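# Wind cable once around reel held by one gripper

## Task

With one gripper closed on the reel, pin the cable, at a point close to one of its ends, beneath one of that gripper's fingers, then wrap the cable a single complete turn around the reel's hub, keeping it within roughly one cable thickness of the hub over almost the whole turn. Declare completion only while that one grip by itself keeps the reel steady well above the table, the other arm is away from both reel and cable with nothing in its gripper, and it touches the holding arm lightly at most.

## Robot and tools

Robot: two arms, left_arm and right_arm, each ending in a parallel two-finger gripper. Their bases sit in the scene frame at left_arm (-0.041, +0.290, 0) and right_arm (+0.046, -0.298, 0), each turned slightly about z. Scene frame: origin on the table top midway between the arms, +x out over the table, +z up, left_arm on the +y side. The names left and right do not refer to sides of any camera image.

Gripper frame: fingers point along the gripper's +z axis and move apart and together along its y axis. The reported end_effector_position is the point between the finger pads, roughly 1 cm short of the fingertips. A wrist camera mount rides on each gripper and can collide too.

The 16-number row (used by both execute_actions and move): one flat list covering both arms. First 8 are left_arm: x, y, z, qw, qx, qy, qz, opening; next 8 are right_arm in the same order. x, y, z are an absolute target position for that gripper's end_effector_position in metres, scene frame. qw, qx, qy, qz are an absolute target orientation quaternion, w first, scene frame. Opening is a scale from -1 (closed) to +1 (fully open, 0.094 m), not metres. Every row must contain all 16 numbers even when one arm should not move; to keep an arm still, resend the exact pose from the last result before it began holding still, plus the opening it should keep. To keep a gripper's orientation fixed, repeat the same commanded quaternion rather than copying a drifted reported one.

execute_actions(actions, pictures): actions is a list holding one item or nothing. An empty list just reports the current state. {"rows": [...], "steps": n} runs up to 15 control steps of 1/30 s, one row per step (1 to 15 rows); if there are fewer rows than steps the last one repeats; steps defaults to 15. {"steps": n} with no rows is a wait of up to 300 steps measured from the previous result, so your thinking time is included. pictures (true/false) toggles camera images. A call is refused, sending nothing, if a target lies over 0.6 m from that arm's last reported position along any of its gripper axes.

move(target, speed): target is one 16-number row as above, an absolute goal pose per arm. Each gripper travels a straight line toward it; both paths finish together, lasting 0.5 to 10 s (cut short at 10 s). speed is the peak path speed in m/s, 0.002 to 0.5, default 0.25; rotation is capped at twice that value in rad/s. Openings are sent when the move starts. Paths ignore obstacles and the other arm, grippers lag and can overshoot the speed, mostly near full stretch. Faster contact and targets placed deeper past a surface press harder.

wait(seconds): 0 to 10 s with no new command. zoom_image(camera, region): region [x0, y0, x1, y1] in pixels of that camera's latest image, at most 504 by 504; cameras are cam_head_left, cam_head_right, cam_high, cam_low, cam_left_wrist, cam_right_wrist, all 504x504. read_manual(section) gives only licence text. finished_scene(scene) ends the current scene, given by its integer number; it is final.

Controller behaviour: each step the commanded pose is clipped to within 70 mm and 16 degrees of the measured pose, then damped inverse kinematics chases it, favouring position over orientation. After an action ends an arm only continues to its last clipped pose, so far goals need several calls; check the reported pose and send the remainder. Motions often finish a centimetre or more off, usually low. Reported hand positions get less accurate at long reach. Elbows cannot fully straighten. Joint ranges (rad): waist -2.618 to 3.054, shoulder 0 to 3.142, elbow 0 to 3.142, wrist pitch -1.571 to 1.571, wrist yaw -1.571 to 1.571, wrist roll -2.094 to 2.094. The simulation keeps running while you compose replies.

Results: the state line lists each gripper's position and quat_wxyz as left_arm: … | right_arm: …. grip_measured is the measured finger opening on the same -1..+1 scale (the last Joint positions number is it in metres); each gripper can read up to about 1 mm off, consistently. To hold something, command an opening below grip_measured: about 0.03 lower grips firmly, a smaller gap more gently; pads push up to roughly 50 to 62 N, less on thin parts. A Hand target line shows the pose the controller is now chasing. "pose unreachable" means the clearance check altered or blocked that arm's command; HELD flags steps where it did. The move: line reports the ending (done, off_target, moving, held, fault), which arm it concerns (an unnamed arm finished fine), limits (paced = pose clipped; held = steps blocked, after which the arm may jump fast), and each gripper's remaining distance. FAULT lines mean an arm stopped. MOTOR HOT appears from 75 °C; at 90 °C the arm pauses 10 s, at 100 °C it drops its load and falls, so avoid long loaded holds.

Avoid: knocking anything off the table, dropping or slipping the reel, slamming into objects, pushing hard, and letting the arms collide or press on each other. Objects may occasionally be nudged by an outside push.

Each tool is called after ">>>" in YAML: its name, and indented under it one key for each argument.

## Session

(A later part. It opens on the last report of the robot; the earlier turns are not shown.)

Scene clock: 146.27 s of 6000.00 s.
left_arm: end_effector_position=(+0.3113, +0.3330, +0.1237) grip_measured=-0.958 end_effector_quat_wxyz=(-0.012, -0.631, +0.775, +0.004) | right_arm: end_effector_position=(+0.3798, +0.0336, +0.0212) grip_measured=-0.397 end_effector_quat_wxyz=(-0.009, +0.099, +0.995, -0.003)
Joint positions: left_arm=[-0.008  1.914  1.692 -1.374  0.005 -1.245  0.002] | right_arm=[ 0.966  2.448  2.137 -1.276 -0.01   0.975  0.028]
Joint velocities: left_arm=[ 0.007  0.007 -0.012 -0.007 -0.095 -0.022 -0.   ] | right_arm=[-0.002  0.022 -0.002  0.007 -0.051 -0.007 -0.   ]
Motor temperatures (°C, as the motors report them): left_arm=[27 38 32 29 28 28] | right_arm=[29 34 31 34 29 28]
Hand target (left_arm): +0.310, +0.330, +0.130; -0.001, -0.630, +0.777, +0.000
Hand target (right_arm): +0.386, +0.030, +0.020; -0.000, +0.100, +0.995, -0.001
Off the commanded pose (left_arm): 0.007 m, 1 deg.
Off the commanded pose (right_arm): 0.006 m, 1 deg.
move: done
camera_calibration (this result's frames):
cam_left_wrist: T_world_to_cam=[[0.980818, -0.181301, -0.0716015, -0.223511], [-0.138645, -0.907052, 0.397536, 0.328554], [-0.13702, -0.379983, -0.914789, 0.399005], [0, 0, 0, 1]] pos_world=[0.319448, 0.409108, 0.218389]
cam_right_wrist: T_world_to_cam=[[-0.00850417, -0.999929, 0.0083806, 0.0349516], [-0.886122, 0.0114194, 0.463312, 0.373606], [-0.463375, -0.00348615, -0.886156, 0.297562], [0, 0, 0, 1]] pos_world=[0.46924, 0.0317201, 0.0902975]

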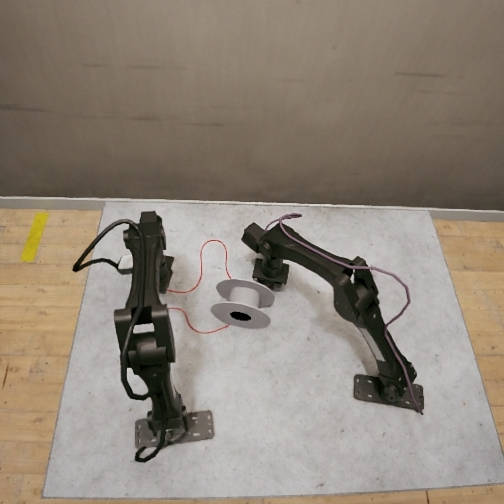

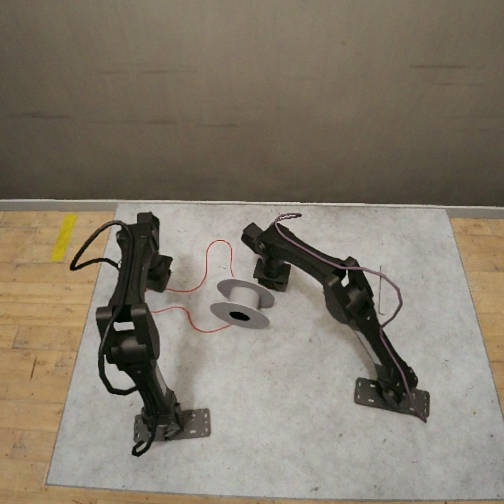

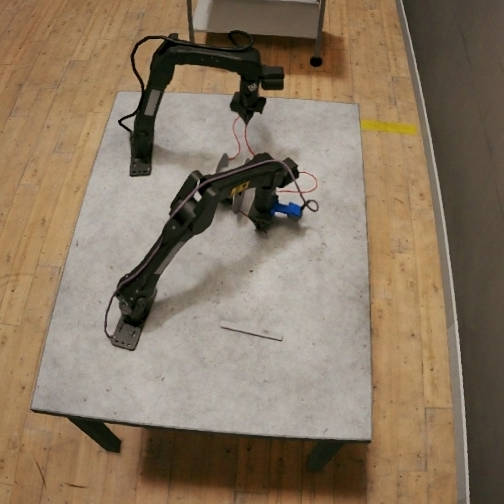

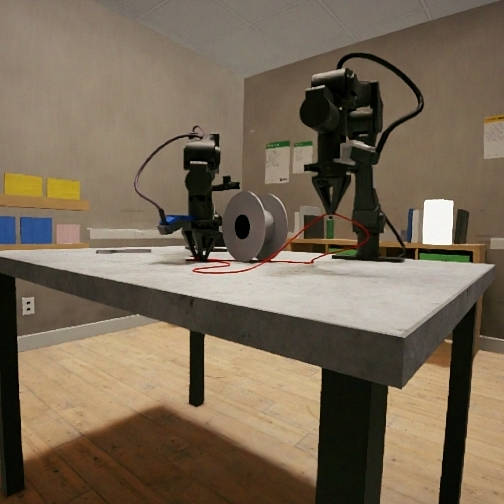

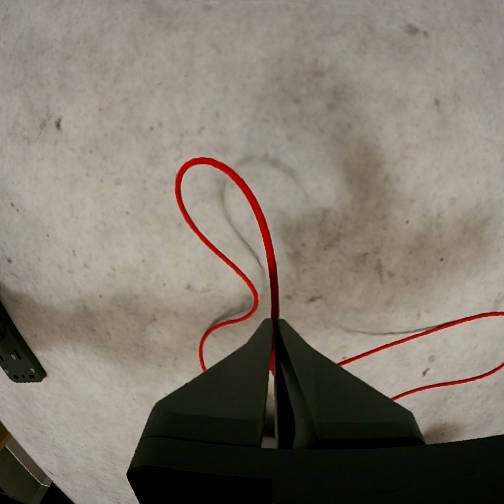

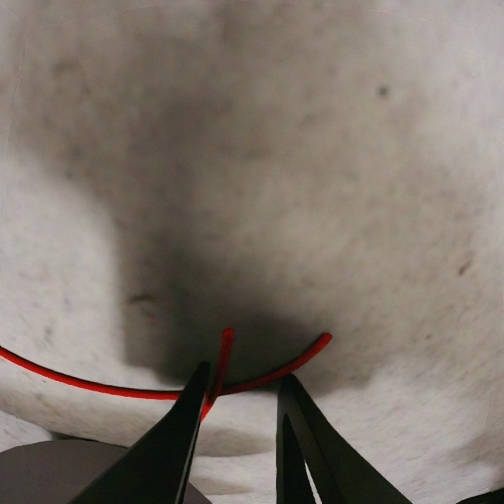

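>>> move:
  target: [0.31,0.33,0.13,0,-0.63,0.777,0,-1,0.397,0.035,0.018,0,0.1,0.995,0,-0.4]

Scene clock: 154.53 s of 6000.00 s.
left_arm: end_effector_position=(+0.3113, +0.3330, +0.1237) grip_measured=-0.958 end_effector_quat_wxyz=(-0.012, -0.631, +0.775, +0.004) | right_arm: end_effector_position=(+0.3917, +0.0386, +0.0219) grip_measured=-0.397 end_effector_quat_wxyz=(-0.001, +0.099, +0.995, +0.007)
Joint positions: left_arm=[-0.008  1.914  1.692 -1.374  0.005 -1.245  0.002] | right_arm=[ 0.956  2.479  2.197 -1.28  -0.01   0.965  0.028]
Joint velocities: left_arm=[-0.027 -0.007  0.007 -0.037 -0.051  0.051  0.   ] | right_arm=[-0.012 -0.002 -0.022 -0.007  0.022 -0.022 -0.   ]
Motor temperatures (°C, as the motors report them): left_arm=[27 39 32 29 28 28] | right_arm=[29 36 31 33 29 28]
Hand target (left_arm): +0.310, +0.330, +0.130; -0.000, -0.630, +0.777, +0.000
Hand target (right_arm): +0.397, +0.035, +0.018; +0.001, +0.100, +0.995, -0.000
Off the commanded pose (left_arm): 0.007 m, 1 deg.
Off the commanded pose (right_arm): 0.007 m, 1 deg.
After step 180, 1.50 s passed at rest.
move: done
camera_calibration (this result's frames):
cam_left_wrist: T_world_to_cam=[[0.980818, -0.181301, -0.0716015, -0.223511], [-0.138645, -0.907052, 0.397536, 0.328554], [-0.13702, -0.379983, -0.914789, 0.399005], [0, 0, 0, 1]] pos_world=[0.319448, 0.409108, 0.218389]
cam_right_wrist: T_world_to_cam=[[-0.00887328, -0.999914, -0.00969746, 0.0405479], [-0.894476, 0.00360151, 0.447101, 0.387653], [-0.447027, 0.0126414, -0.894431, 0.296895], [0, 0, 0, 1]] pos_world=[0.479826, 0.0353951, 0.0926258]

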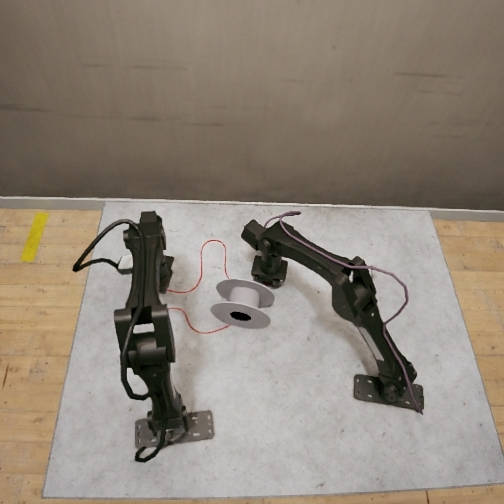

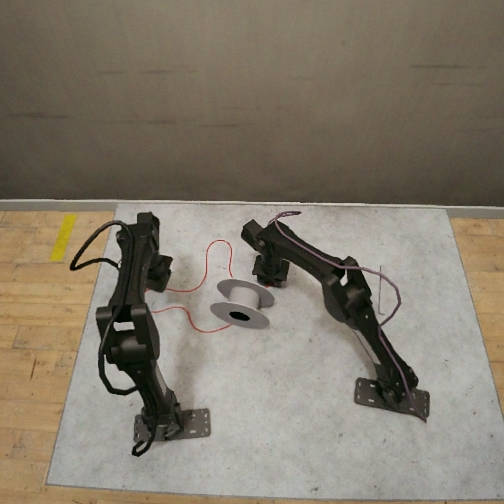

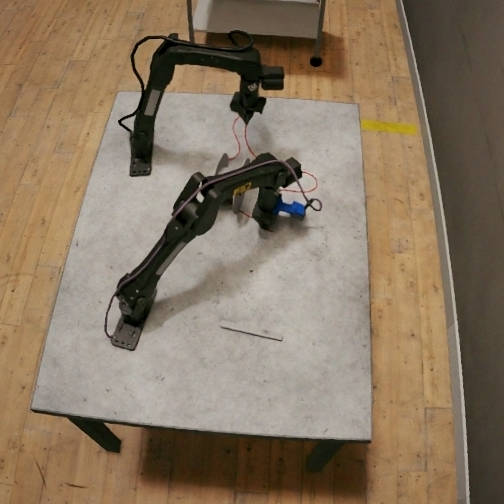

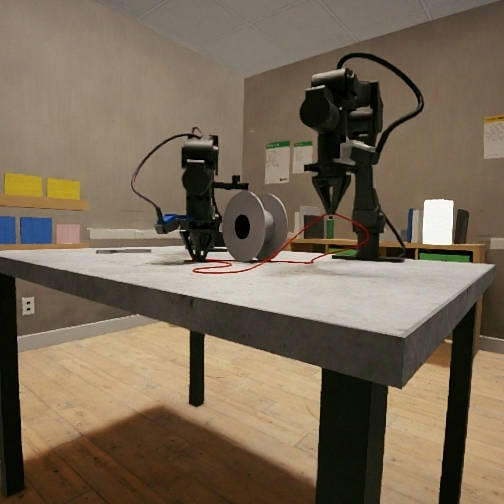

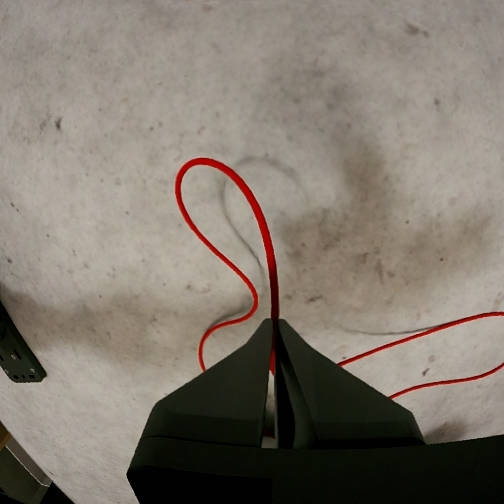

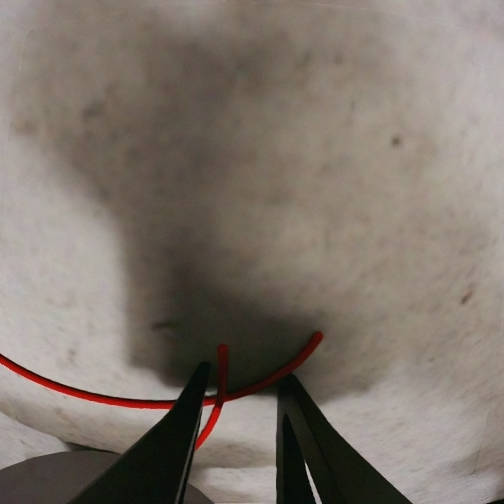

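>>> move:
  target: [0.31,0.33,0.13,0,-0.63,0.777,0,-1,0.399,0.046,0.012,0,0.1,0.995,0,-0.6]

>>> move:
  target: [0.31,0.33,0.13,0,-0.63,0.777,0,-1,0.399,0.046,0.012,0,0.1,0.995,0,-1]

>>> move:
  target: [0.31,0.30,0.12,0,-0.63,0.777,0,-1,0.39,-0.01,0.05,0,0.1,0.995,0,-1]
  speed: 0.1

Scene clock: 160.87 s of 6000.00 s.
left_arm: end_effector_position=(+0.3113, +0.3330, +0.1237) grip_measured=-0.958 end_effector_quat_wxyz=(-0.012, -0.631, +0.775, +0.004) | right_arm: end_effector_position=(+0.3994, +0.0460, +0.0214) grip_measured=-0.597 end_effector_quat_wxyz=(+0.003, +0.099, +0.995, +0.011)
Joint positions: left_arm=[-0.008  1.914  1.692 -1.374  0.005 -1.245  0.002] | right_arm=[ 0.956  2.529  2.286 -1.309 -0.01   0.965  0.019]
Joint velocities: left_arm=[-0.007 -0.002 -0.002 -0.007 -0.007  0.007 -0.   ] | right_arm=[ 0.007  0.007  0.007 -0.037 -0.081 -0.037  0.   ]
Motor temperatures (°C, as the motors report them): left_arm=[27 39 32 29 28 28] | right_arm=[29 36 31 33 29 28]
Hand target (left_arm): +0.310, +0.330, +0.130; -0.000, -0.630, +0.777, +0.000
Hand target (right_arm): +0.399, +0.046, +0.012; +0.000, +0.100, +0.995, +0.000
Off the commanded pose (left_arm): 0.007 m, 1 deg.
Off the commanded pose (right_arm): 0.009 m, 1 deg.
move: done
camera_calibration (this result's frames):
cam_left_wrist: T_world_to_cam=[[0.980818, -0.181301, -0.0716015, -0.223511], [-0.138645, -0.907052, 0.397536, 0.328554], [-0.13702, -0.379983, -0.914789, 0.399005], [0, 0, 0, 1]] pos_world=[0.319448, 0.409108, 0.218389]
cam_right_wrist: T_world_to_cam=[[-0.00838849, -0.999817, -0.0171736, 0.0479765], [-0.897892, -0.0000281575, 0.440216, 0.396391], [-0.440136, 0.0191128, -0.897728, 0.296827], [0, 0, 0, 1]] pos_world=[0.486963, 0.0423057, 0.0927967]

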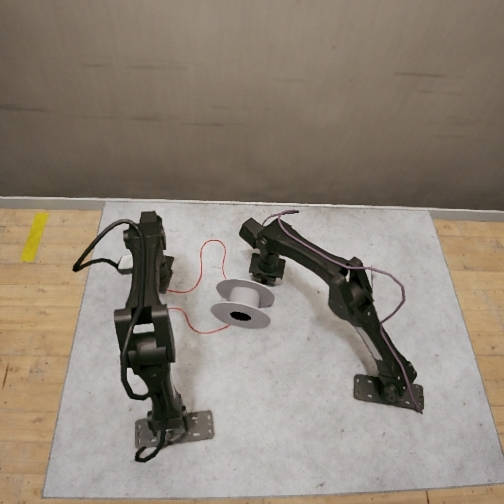

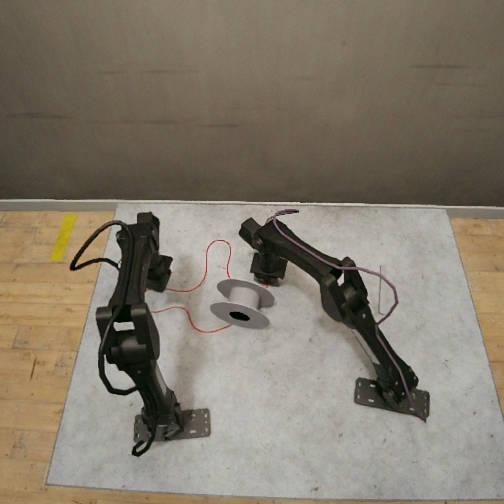

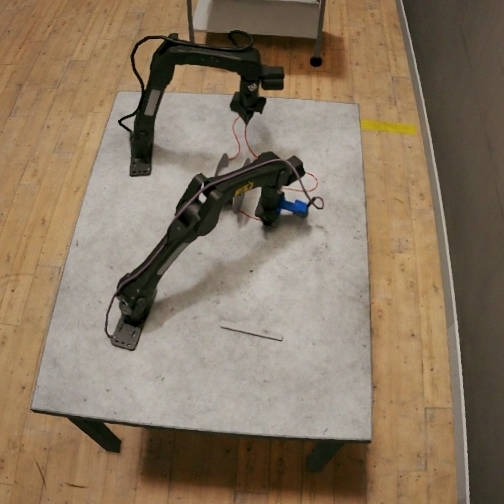

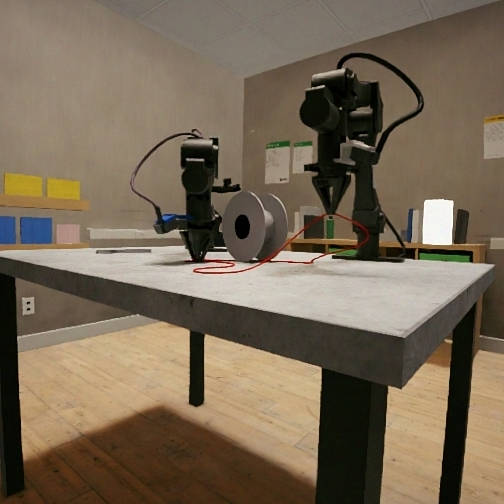

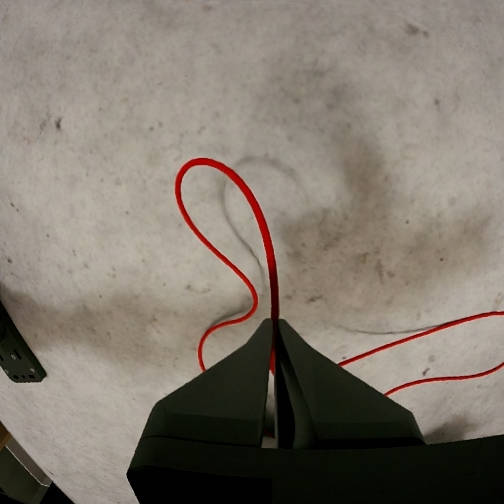

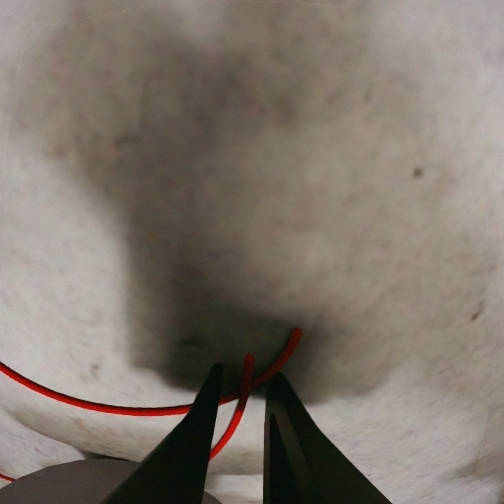

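Scene clock: 161.57 s of 6000.00 s.
left_arm: end_effector_position=(+0.3113, +0.3330, +0.1237) grip_measured=-0.958 end_effector_quat_wxyz=(-0.012, -0.631, +0.775, +0.004) | right_arm: end_effector_position=(+0.3994, +0.0461, +0.0214) grip_measured=-0.966 end_effector_quat_wxyz=(+0.003, +0.099, +0.995, +0.011)
Joint positions: left_arm=[-0.008  1.914  1.692 -1.374  0.005 -1.245  0.002] | right_arm=[ 0.956  2.529  2.286 -1.308 -0.01   0.965  0.002]
Joint velocities: left_arm=[-0.012 -0.012 -0.007 -0.051 -0.037 -0.007  0.   ] | right_arm=[-0.007  0.007 -0.002 -0.022 -0.022 -0.051 -0.   ]
Motor temperatures (°C, as the motors report them): left_arm=[27 39 32 29 28 28] | right_arm=[29 36 31 33 29 28]
Hand target (left_arm): +0.310, +0.330, +0.130; -0.000, -0.630, +0.777, +0.000
Hand target (right_arm): +0.399, +0.046, +0.012; +0.000, +0.100, +0.995, +0.001
Off the commanded pose (left_arm): 0.007 m, 1 deg.
Off the commanded pose (right_arm): 0.009 m, 1 deg.
move: done
camera_calibration (this result's frames):
cam_left_wrist: T_world_to_cam=[[0.980818, -0.181301, -0.0716015, -0.223511], [-0.138645, -0.907052, 0.397536, 0.328554], [-0.13702, -0.379983, -0.914789, 0.399005], [0, 0, 0, 1]] pos_world=[0.319448, 0.409108, 0.218389]
cam_right_wrist: T_world_to_cam=[[-0.00838073, -0.999808, -0.017713, 0.0480995], [-0.897896, -0.000272388, 0.440207, 0.396422], [-0.440127, 0.0195937, -0.897722, 0.296811], [0, 0, 0, 1]] pos_world=[0.486984, 0.0423826, 0.0927981]

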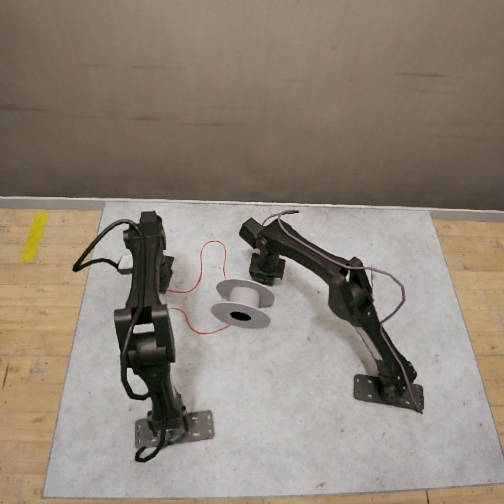

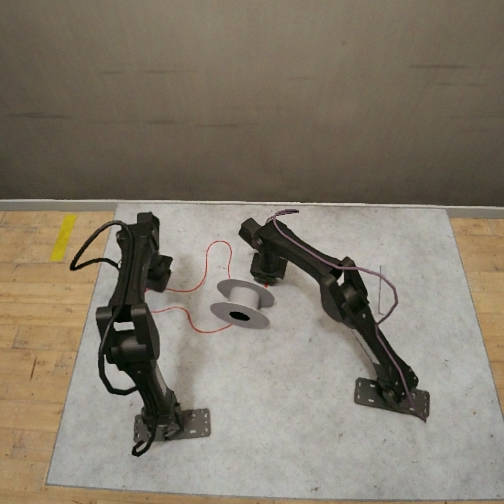

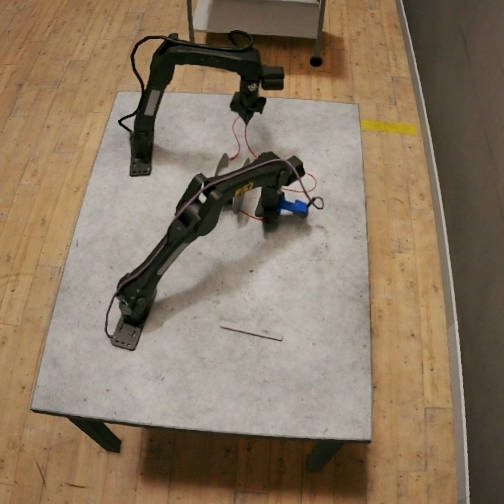

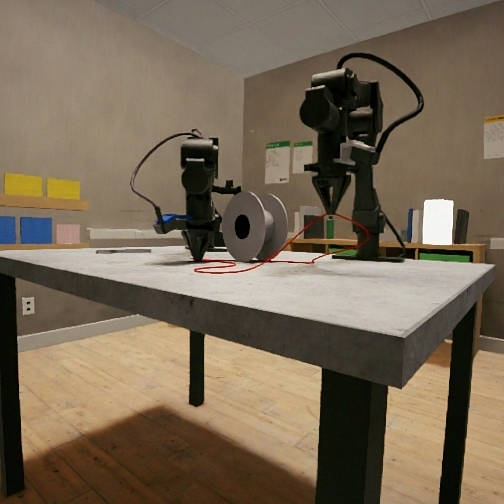

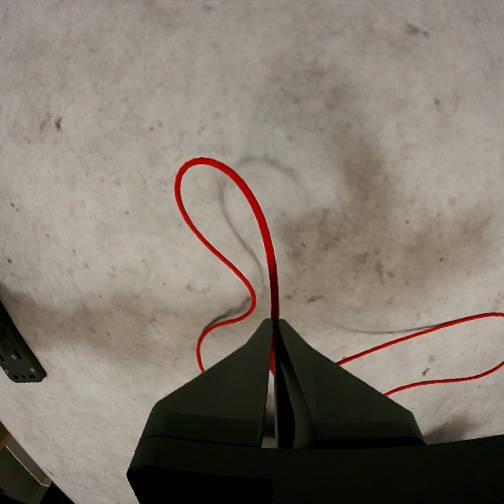

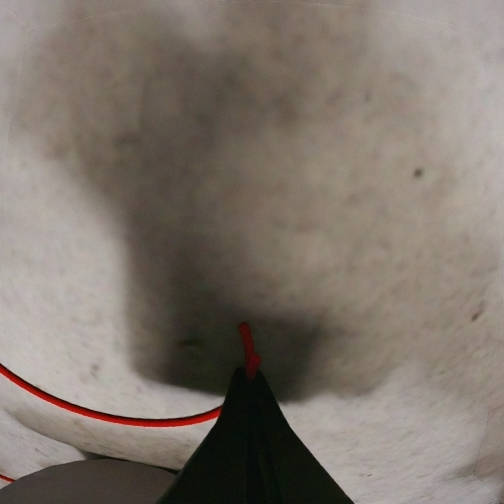

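Scene clock: 162.60 s of 6000.00 s.
left_arm: end_effector_position=(+0.3110, +0.3016, +0.1161) grip_measured=-0.958 end_effector_quat_wxyz=(-0.009, -0.630, +0.777, +0.004) | right_arm: end_effector_position=(+0.3870, -0.0071, +0.0472) grip_measured=-0.966 end_effector_quat_wxyz=(-0.008, +0.102, +0.995, -0.001)
Joint positions: left_arm=[-0.097  1.897  1.641 -1.334  0.005 -1.329  0.002] | right_arm=[ 0.889  2.319  2.014 -1.278 -0.01   0.904  0.002]
Joint velocities: left_arm=[ 0.002 -0.017 -0.017  0.007 -0.022 -0.022  0.001] | right_arm=[-0.022 -0.027 -0.012 -0.037 -0.007  0.051  0.001]
Motor temperatures (°C, as the motors report them): left_arm=[27 39 32 29 28 28] | right_arm=[29 36 31 33 29 28]
Hand target (left_arm): +0.309, +0.300, +0.120; -0.001, -0.630, +0.777, +0.000
Hand target (right_arm): +0.390, -0.011, +0.049; +0.000, +0.100, +0.995, -0.001
Off the commanded pose (left_arm): 0.004 m, 1 deg.
Off the commanded pose (right_arm): 0.005 m, 1 deg.
move: done
camera_calibration (this result's frames):
cam_left_wrist: T_world_to_cam=[[0.980277, -0.185658, -0.0677357, -0.228394], [-0.144542, -0.907271, 0.394927, 0.305275], [-0.134776, -0.377347, -0.916212, 0.378773], [0, 0, 0, 1]] pos_world=[0.319064, 0.377493, 0.211004]
cam_right_wrist: T_world_to_cam=[[-0.0142576, -0.999889, 0.00425668, -0.00351377], [-0.887155, 0.0146136, 0.46124, 0.368897], [-0.461251, 0.00279982, -0.887265, 0.323094], [0, 0, 0, 1]] pos_world=[0.476246, -0.00980891, 0.116535]

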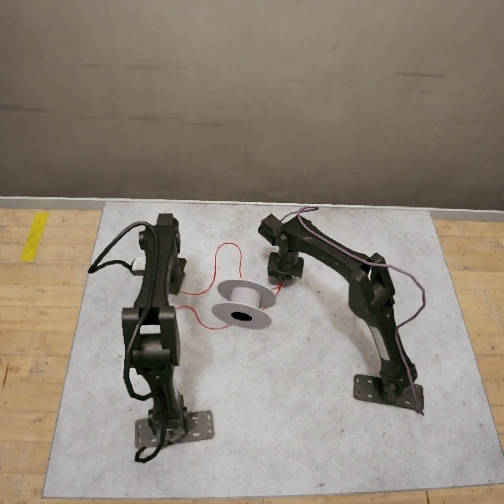

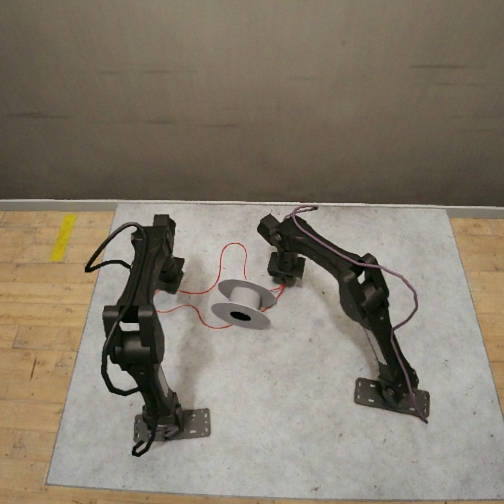

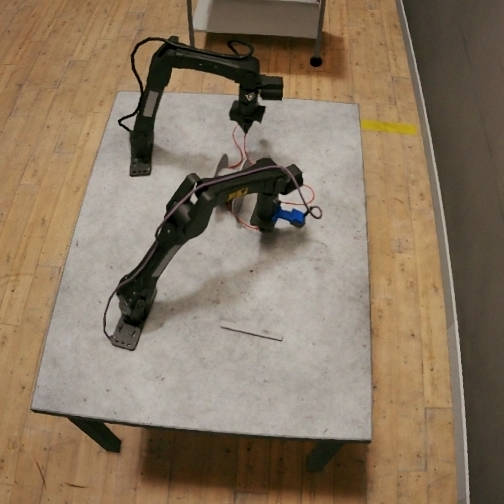

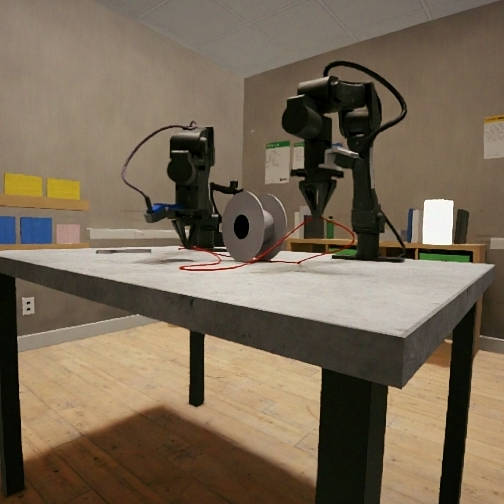

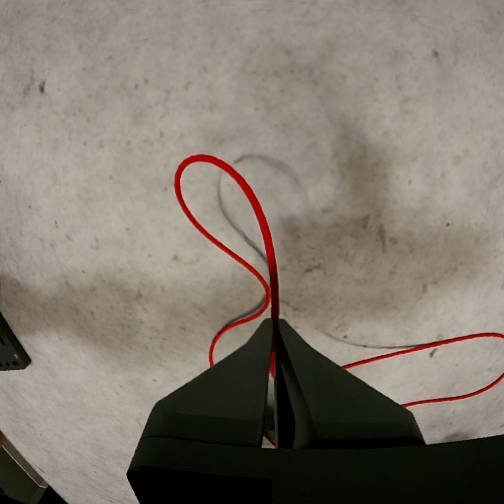

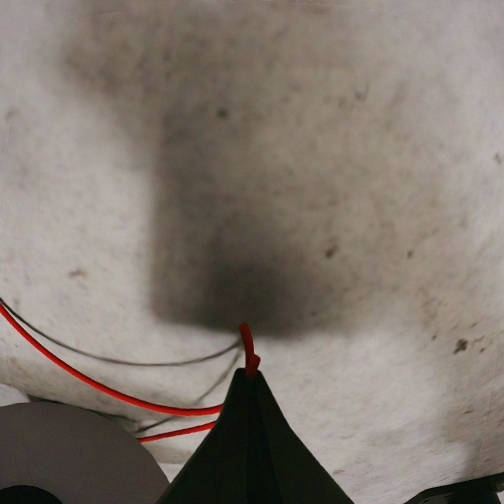

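>>> move:
  target: [0.32,0.25,0.15,0,-0.63,0.777,0,-1,0.31,-0.09,0.03,0,0.66,0.75,0,-1]
  speed: 0.1

>>> move:
  target: [0.32,0.25,0.15,0,-0.63,0.777,0,-1,0.31,-0.09,0.03,0,0.66,0.75,0,0]

>>> move:
  target: [0.32,0.25,0.15,0,-0.63,0.777,0,-1,0.31,-0.12,0.10,0,0.66,0.75,0,0]

Scene clock: 174.63 s of 6000.00 s.
left_arm: end_effector_position=(+0.3160, +0.2525, +0.1468) grip_measured=-0.958 end_effector_quat_wxyz=(-0.002, -0.631, +0.776, -0.002) | right_arm: end_effector_position=(+0.3115, -0.0854, +0.0266) grip_measured=-0.966 end_effector_quat_wxyz=(-0.006, +0.645, +0.764, -0.002)
Joint positions: left_arm=[-0.235  1.911  1.781 -1.441  0.005 -1.47   0.002] | right_arm=[ 0.857  1.906  1.289 -0.959 -0.01   2.07   0.002]
Joint velocities: left_arm=[ 0.007 -0.007 -0.027  0.007 -0.007 -0.007 -0.002] | right_arm=[-0.002 -0.002 -0.007  0.051 -0.022 -0.037 -0.001]
Motor temperatures (°C, as the motors report them): left_arm=[27 38 33 29 28 28] | right_arm=[29 37 31 33 29 28]
Hand target (left_arm): +0.319, +0.250, +0.150; -0.000, -0.630, +0.777, +0.000
Hand target (right_arm): +0.311, -0.090, +0.028; -0.005, +0.652, +0.758, +0.000
Off the commanded pose (left_arm): 0.006 m, 0 deg.
Off the commanded pose (right_arm): 0.006 m, 2 deg.
joint sent to its limit (right arm) — the command would take joint 6 (wrist roll) past its upper limit, so that joint was sent only as far as its limit.
move: done
camera_calibration (this result's frames):
cam_left_wrist: T_world_to_cam=[[0.982023, -0.182251, -0.0491442, -0.244474], [-0.148929, -0.908044, 0.391505, 0.251424], [-0.115977, -0.377148, -0.918863, 0.383433], [0, 0, 0, 1]] pos_world=[0.321993, 0.32836, 0.241874]
cam_right_wrist: T_world_to_cam=[[-0.936538, -0.350356, 0.0121379, 0.25973], [-0.307042, 0.836479, 0.453903, 0.202219], [-0.169181, 0.42137, -0.890968, 0.215101], [0, 0, 0, 1]] pos_world=[0.341728, -0.168791, 0.0967084]

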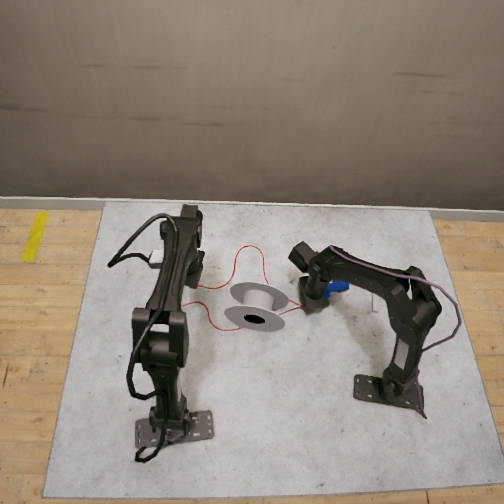

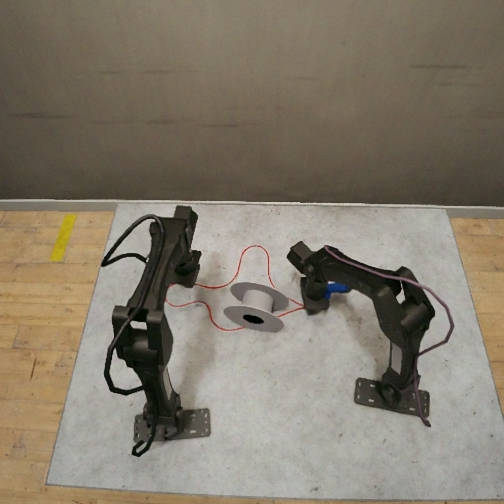

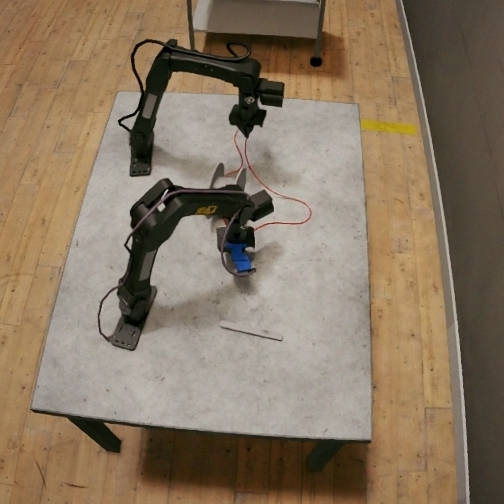

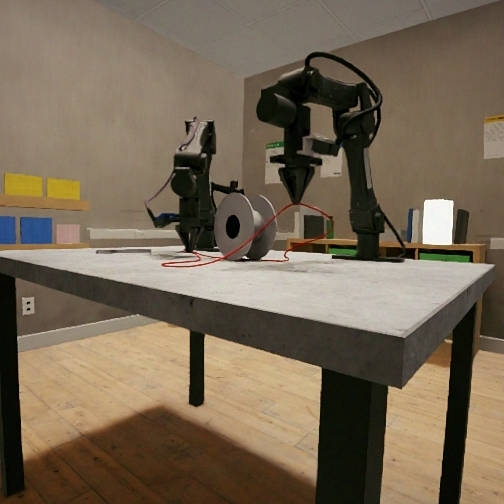

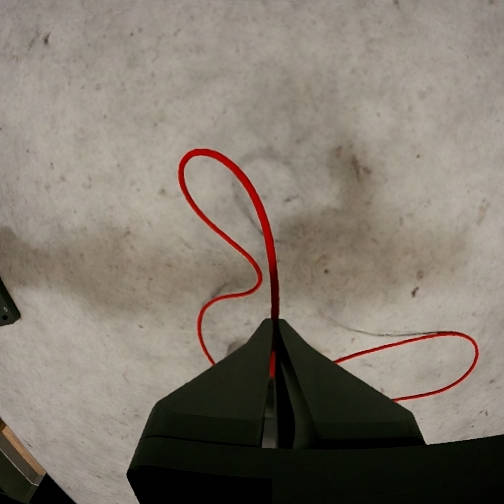

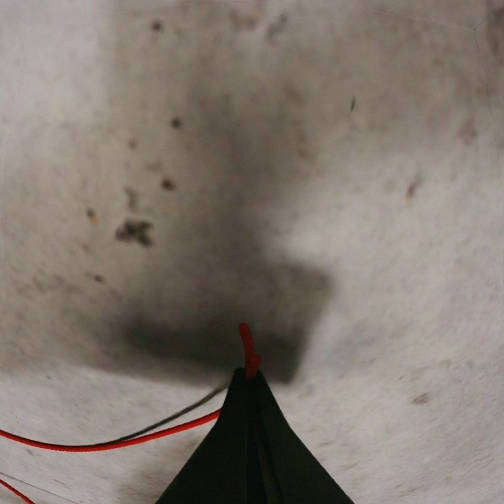

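Scene clock: 175.33 s of 6000.00 s.
left_arm: end_effector_position=(+0.3160, +0.2525, +0.1468) grip_measured=-0.958 end_effector_quat_wxyz=(-0.002, -0.631, +0.776, -0.002) | right_arm: end_effector_position=(+0.3115, -0.0854, +0.0266) grip_measured=-0.003 end_effector_quat_wxyz=(-0.006, +0.646, +0.763, -0.001)
Joint positions: left_arm=[-0.235  1.911  1.781 -1.441  0.005 -1.47   0.002] | right_arm=[ 0.857  1.906  1.289 -0.959 -0.01   2.072  0.047]
Joint velocities: left_arm=[ 0.002  0.007 -0.002 -0.007  0.022 -0.007 -0.   ] | right_arm=[-0.022  0.007 -0.007 -0.037 -0.022  0.007 -0.   ]
Motor temperatures (°C, as the motors report them): left_arm=[27 38 33 29 28 28] | right_arm=[29 37 31 33 29 28]
Hand target (left_arm): +0.320, +0.250, +0.150; +0.000, -0.630, +0.777, -0.000
Hand target (right_arm): +0.310, -0.090, +0.030; -0.006, +0.652, +0.758, +0.001
Off the commanded pose (left_arm): 0.006 m, 0 deg.
Off the commanded pose (right_arm): 0.006 m, 2 deg.
joint sent to its limit (right arm) — the command would take joint 6 (wrist roll) past its upper limit, so that joint was sent only as far as its limit.
move: done
camera_calibration (this result's frames):
cam_left_wrist: T_world_to_cam=[[0.982023, -0.182251, -0.0491442, -0.244474], [-0.148929, -0.908044, 0.391505, 0.251424], [-0.115977, -0.377148, -0.918863, 0.383433], [0, 0, 0, 1]] pos_world=[0.321993, 0.32836, 0.241874]
cam_right_wrist: T_world_to_cam=[[-0.937208, -0.348572, 0.0117905, 0.260191], [-0.305578, 0.836965, 0.453995, 0.201776], [-0.168118, 0.421885, -0.890926, 0.2148], [0, 0, 0, 1]] pos_world=[0.341623, -0.168805, 0.0966985]

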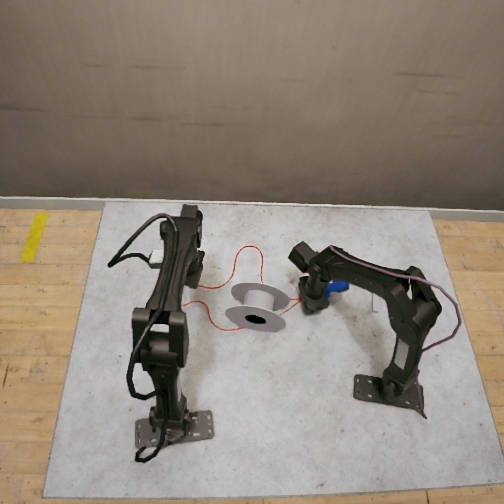

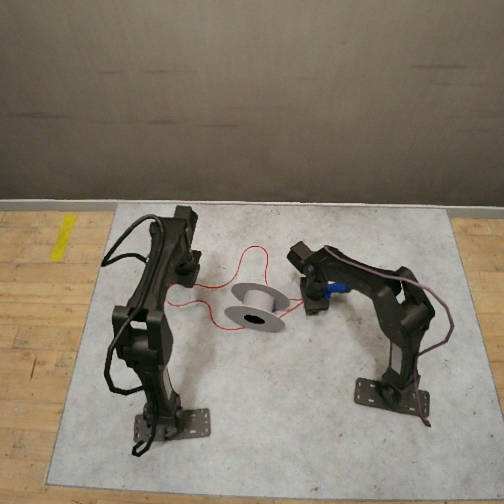

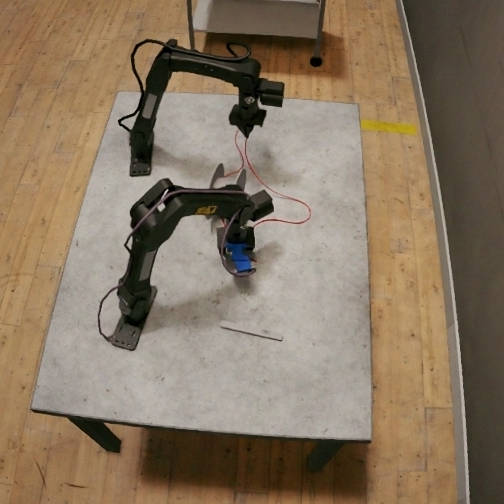

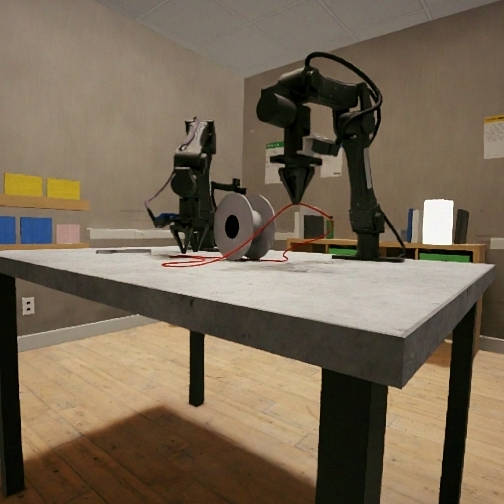

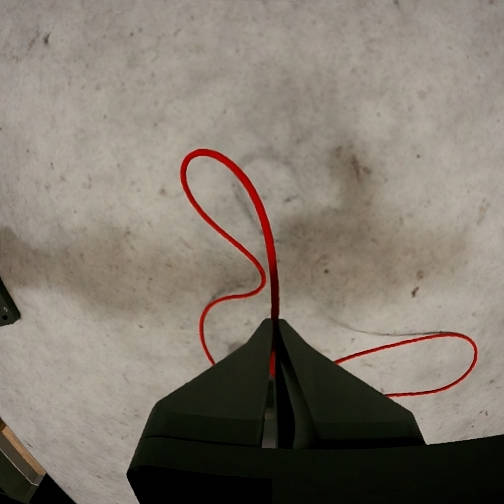

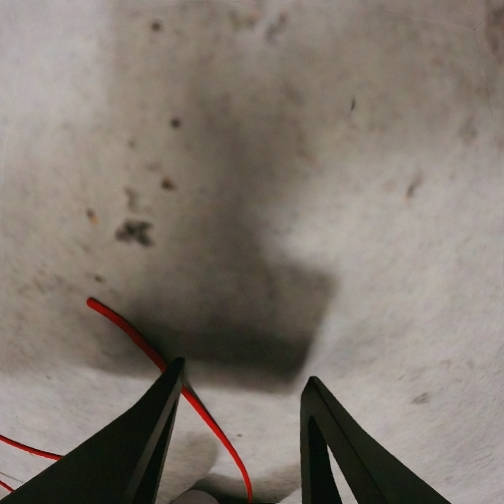

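Scene clock: 176.37 s of 6000.00 s.
left_arm: end_effector_position=(+0.3160, +0.2525, +0.1468) grip_measured=-0.958 end_effector_quat_wxyz=(-0.002, -0.631, +0.776, -0.002) | right_arm: end_effector_position=(+0.3086, -0.1162, +0.0952) grip_measured=-0.003 end_effector_quat_wxyz=(-0.004, +0.661, +0.750, +0.005)
Joint positions: left_arm=[-0.235  1.911  1.781 -1.441  0.005 -1.47   0.002] | right_arm=[ 0.786  1.753  1.375 -1.186 -0.01   2.042  0.047]
Joint velocities: left_arm=[ 0.002  0.002 -0.002  0.037 -0.037 -0.037  0.001] | right_arm=[-0.012 -0.017  0.012 -0.037 -0.022  0.022  0.   ]
Motor temperatures (°C, as the motors report them): left_arm=[27 38 33 29 28 28] | right_arm=[29 37 31 33 29 28]
Hand target (left_arm): +0.320, +0.250, +0.150; +0.000, -0.630, +0.777, -0.000
Hand target (right_arm): +0.309, -0.121, +0.100; +0.001, +0.661, +0.751, -0.000
Off the commanded pose (left_arm): 0.006 m, 0 deg.
Off the commanded pose (right_arm): 0.006 m, 1 deg.
move: done
camera_calibration (this result's frames):
cam_left_wrist: T_world_to_cam=[[0.982023, -0.182251, -0.0491442, -0.244474], [-0.148929, -0.908044, 0.391505, 0.251424], [-0.115977, -0.377148, -0.918863, 0.383433], [0, 0, 0, 1]] pos_world=[0.321993, 0.32836, 0.241874]
cam_right_wrist: T_world_to_cam=[[-0.950474, -0.310803, 0.000176521, 0.255539], [-0.276346, 0.84536, 0.457163, 0.187204], [-0.142237, 0.434473, -0.889383, 0.281683], [0, 0, 0, 1]] pos_world=[0.334682, -0.201216, 0.164896]

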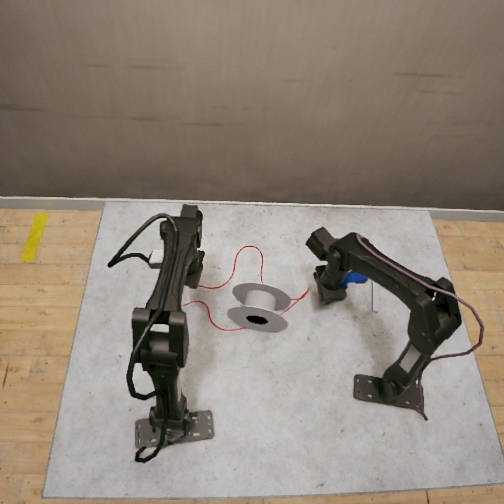

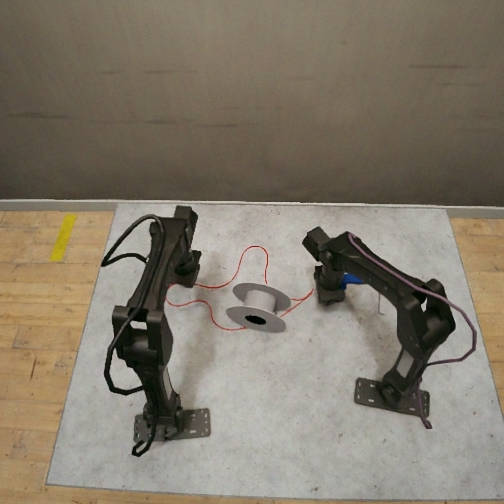

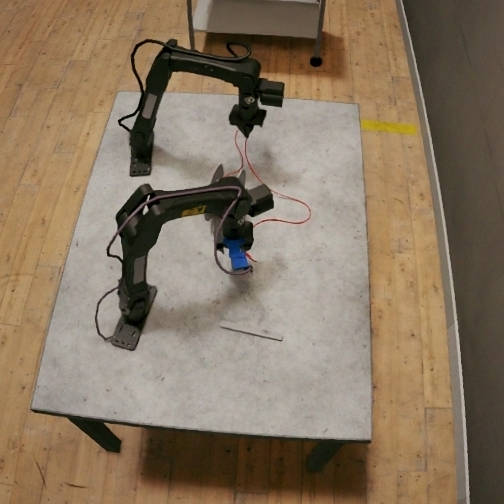

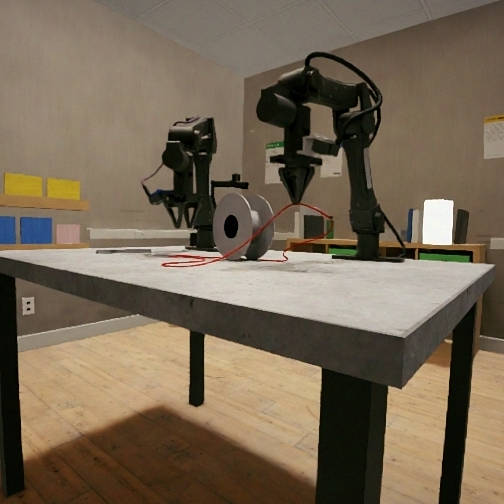

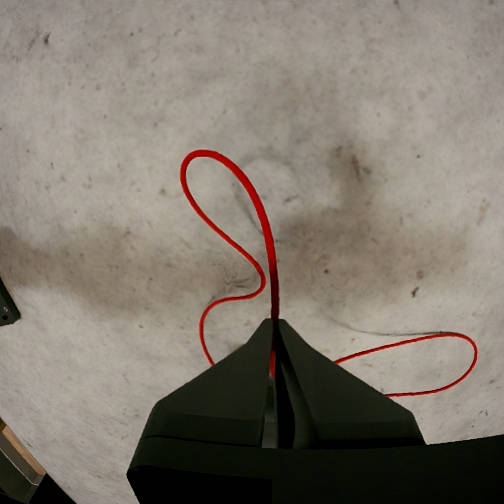

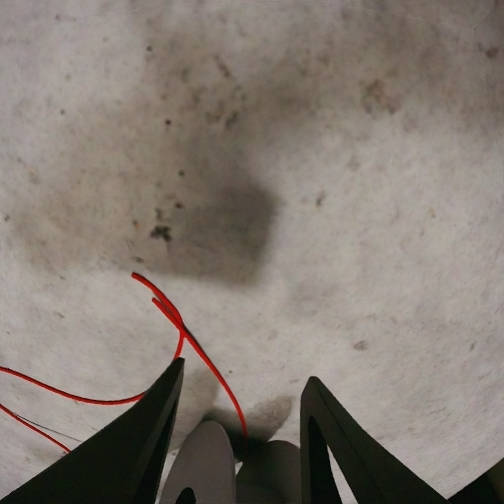

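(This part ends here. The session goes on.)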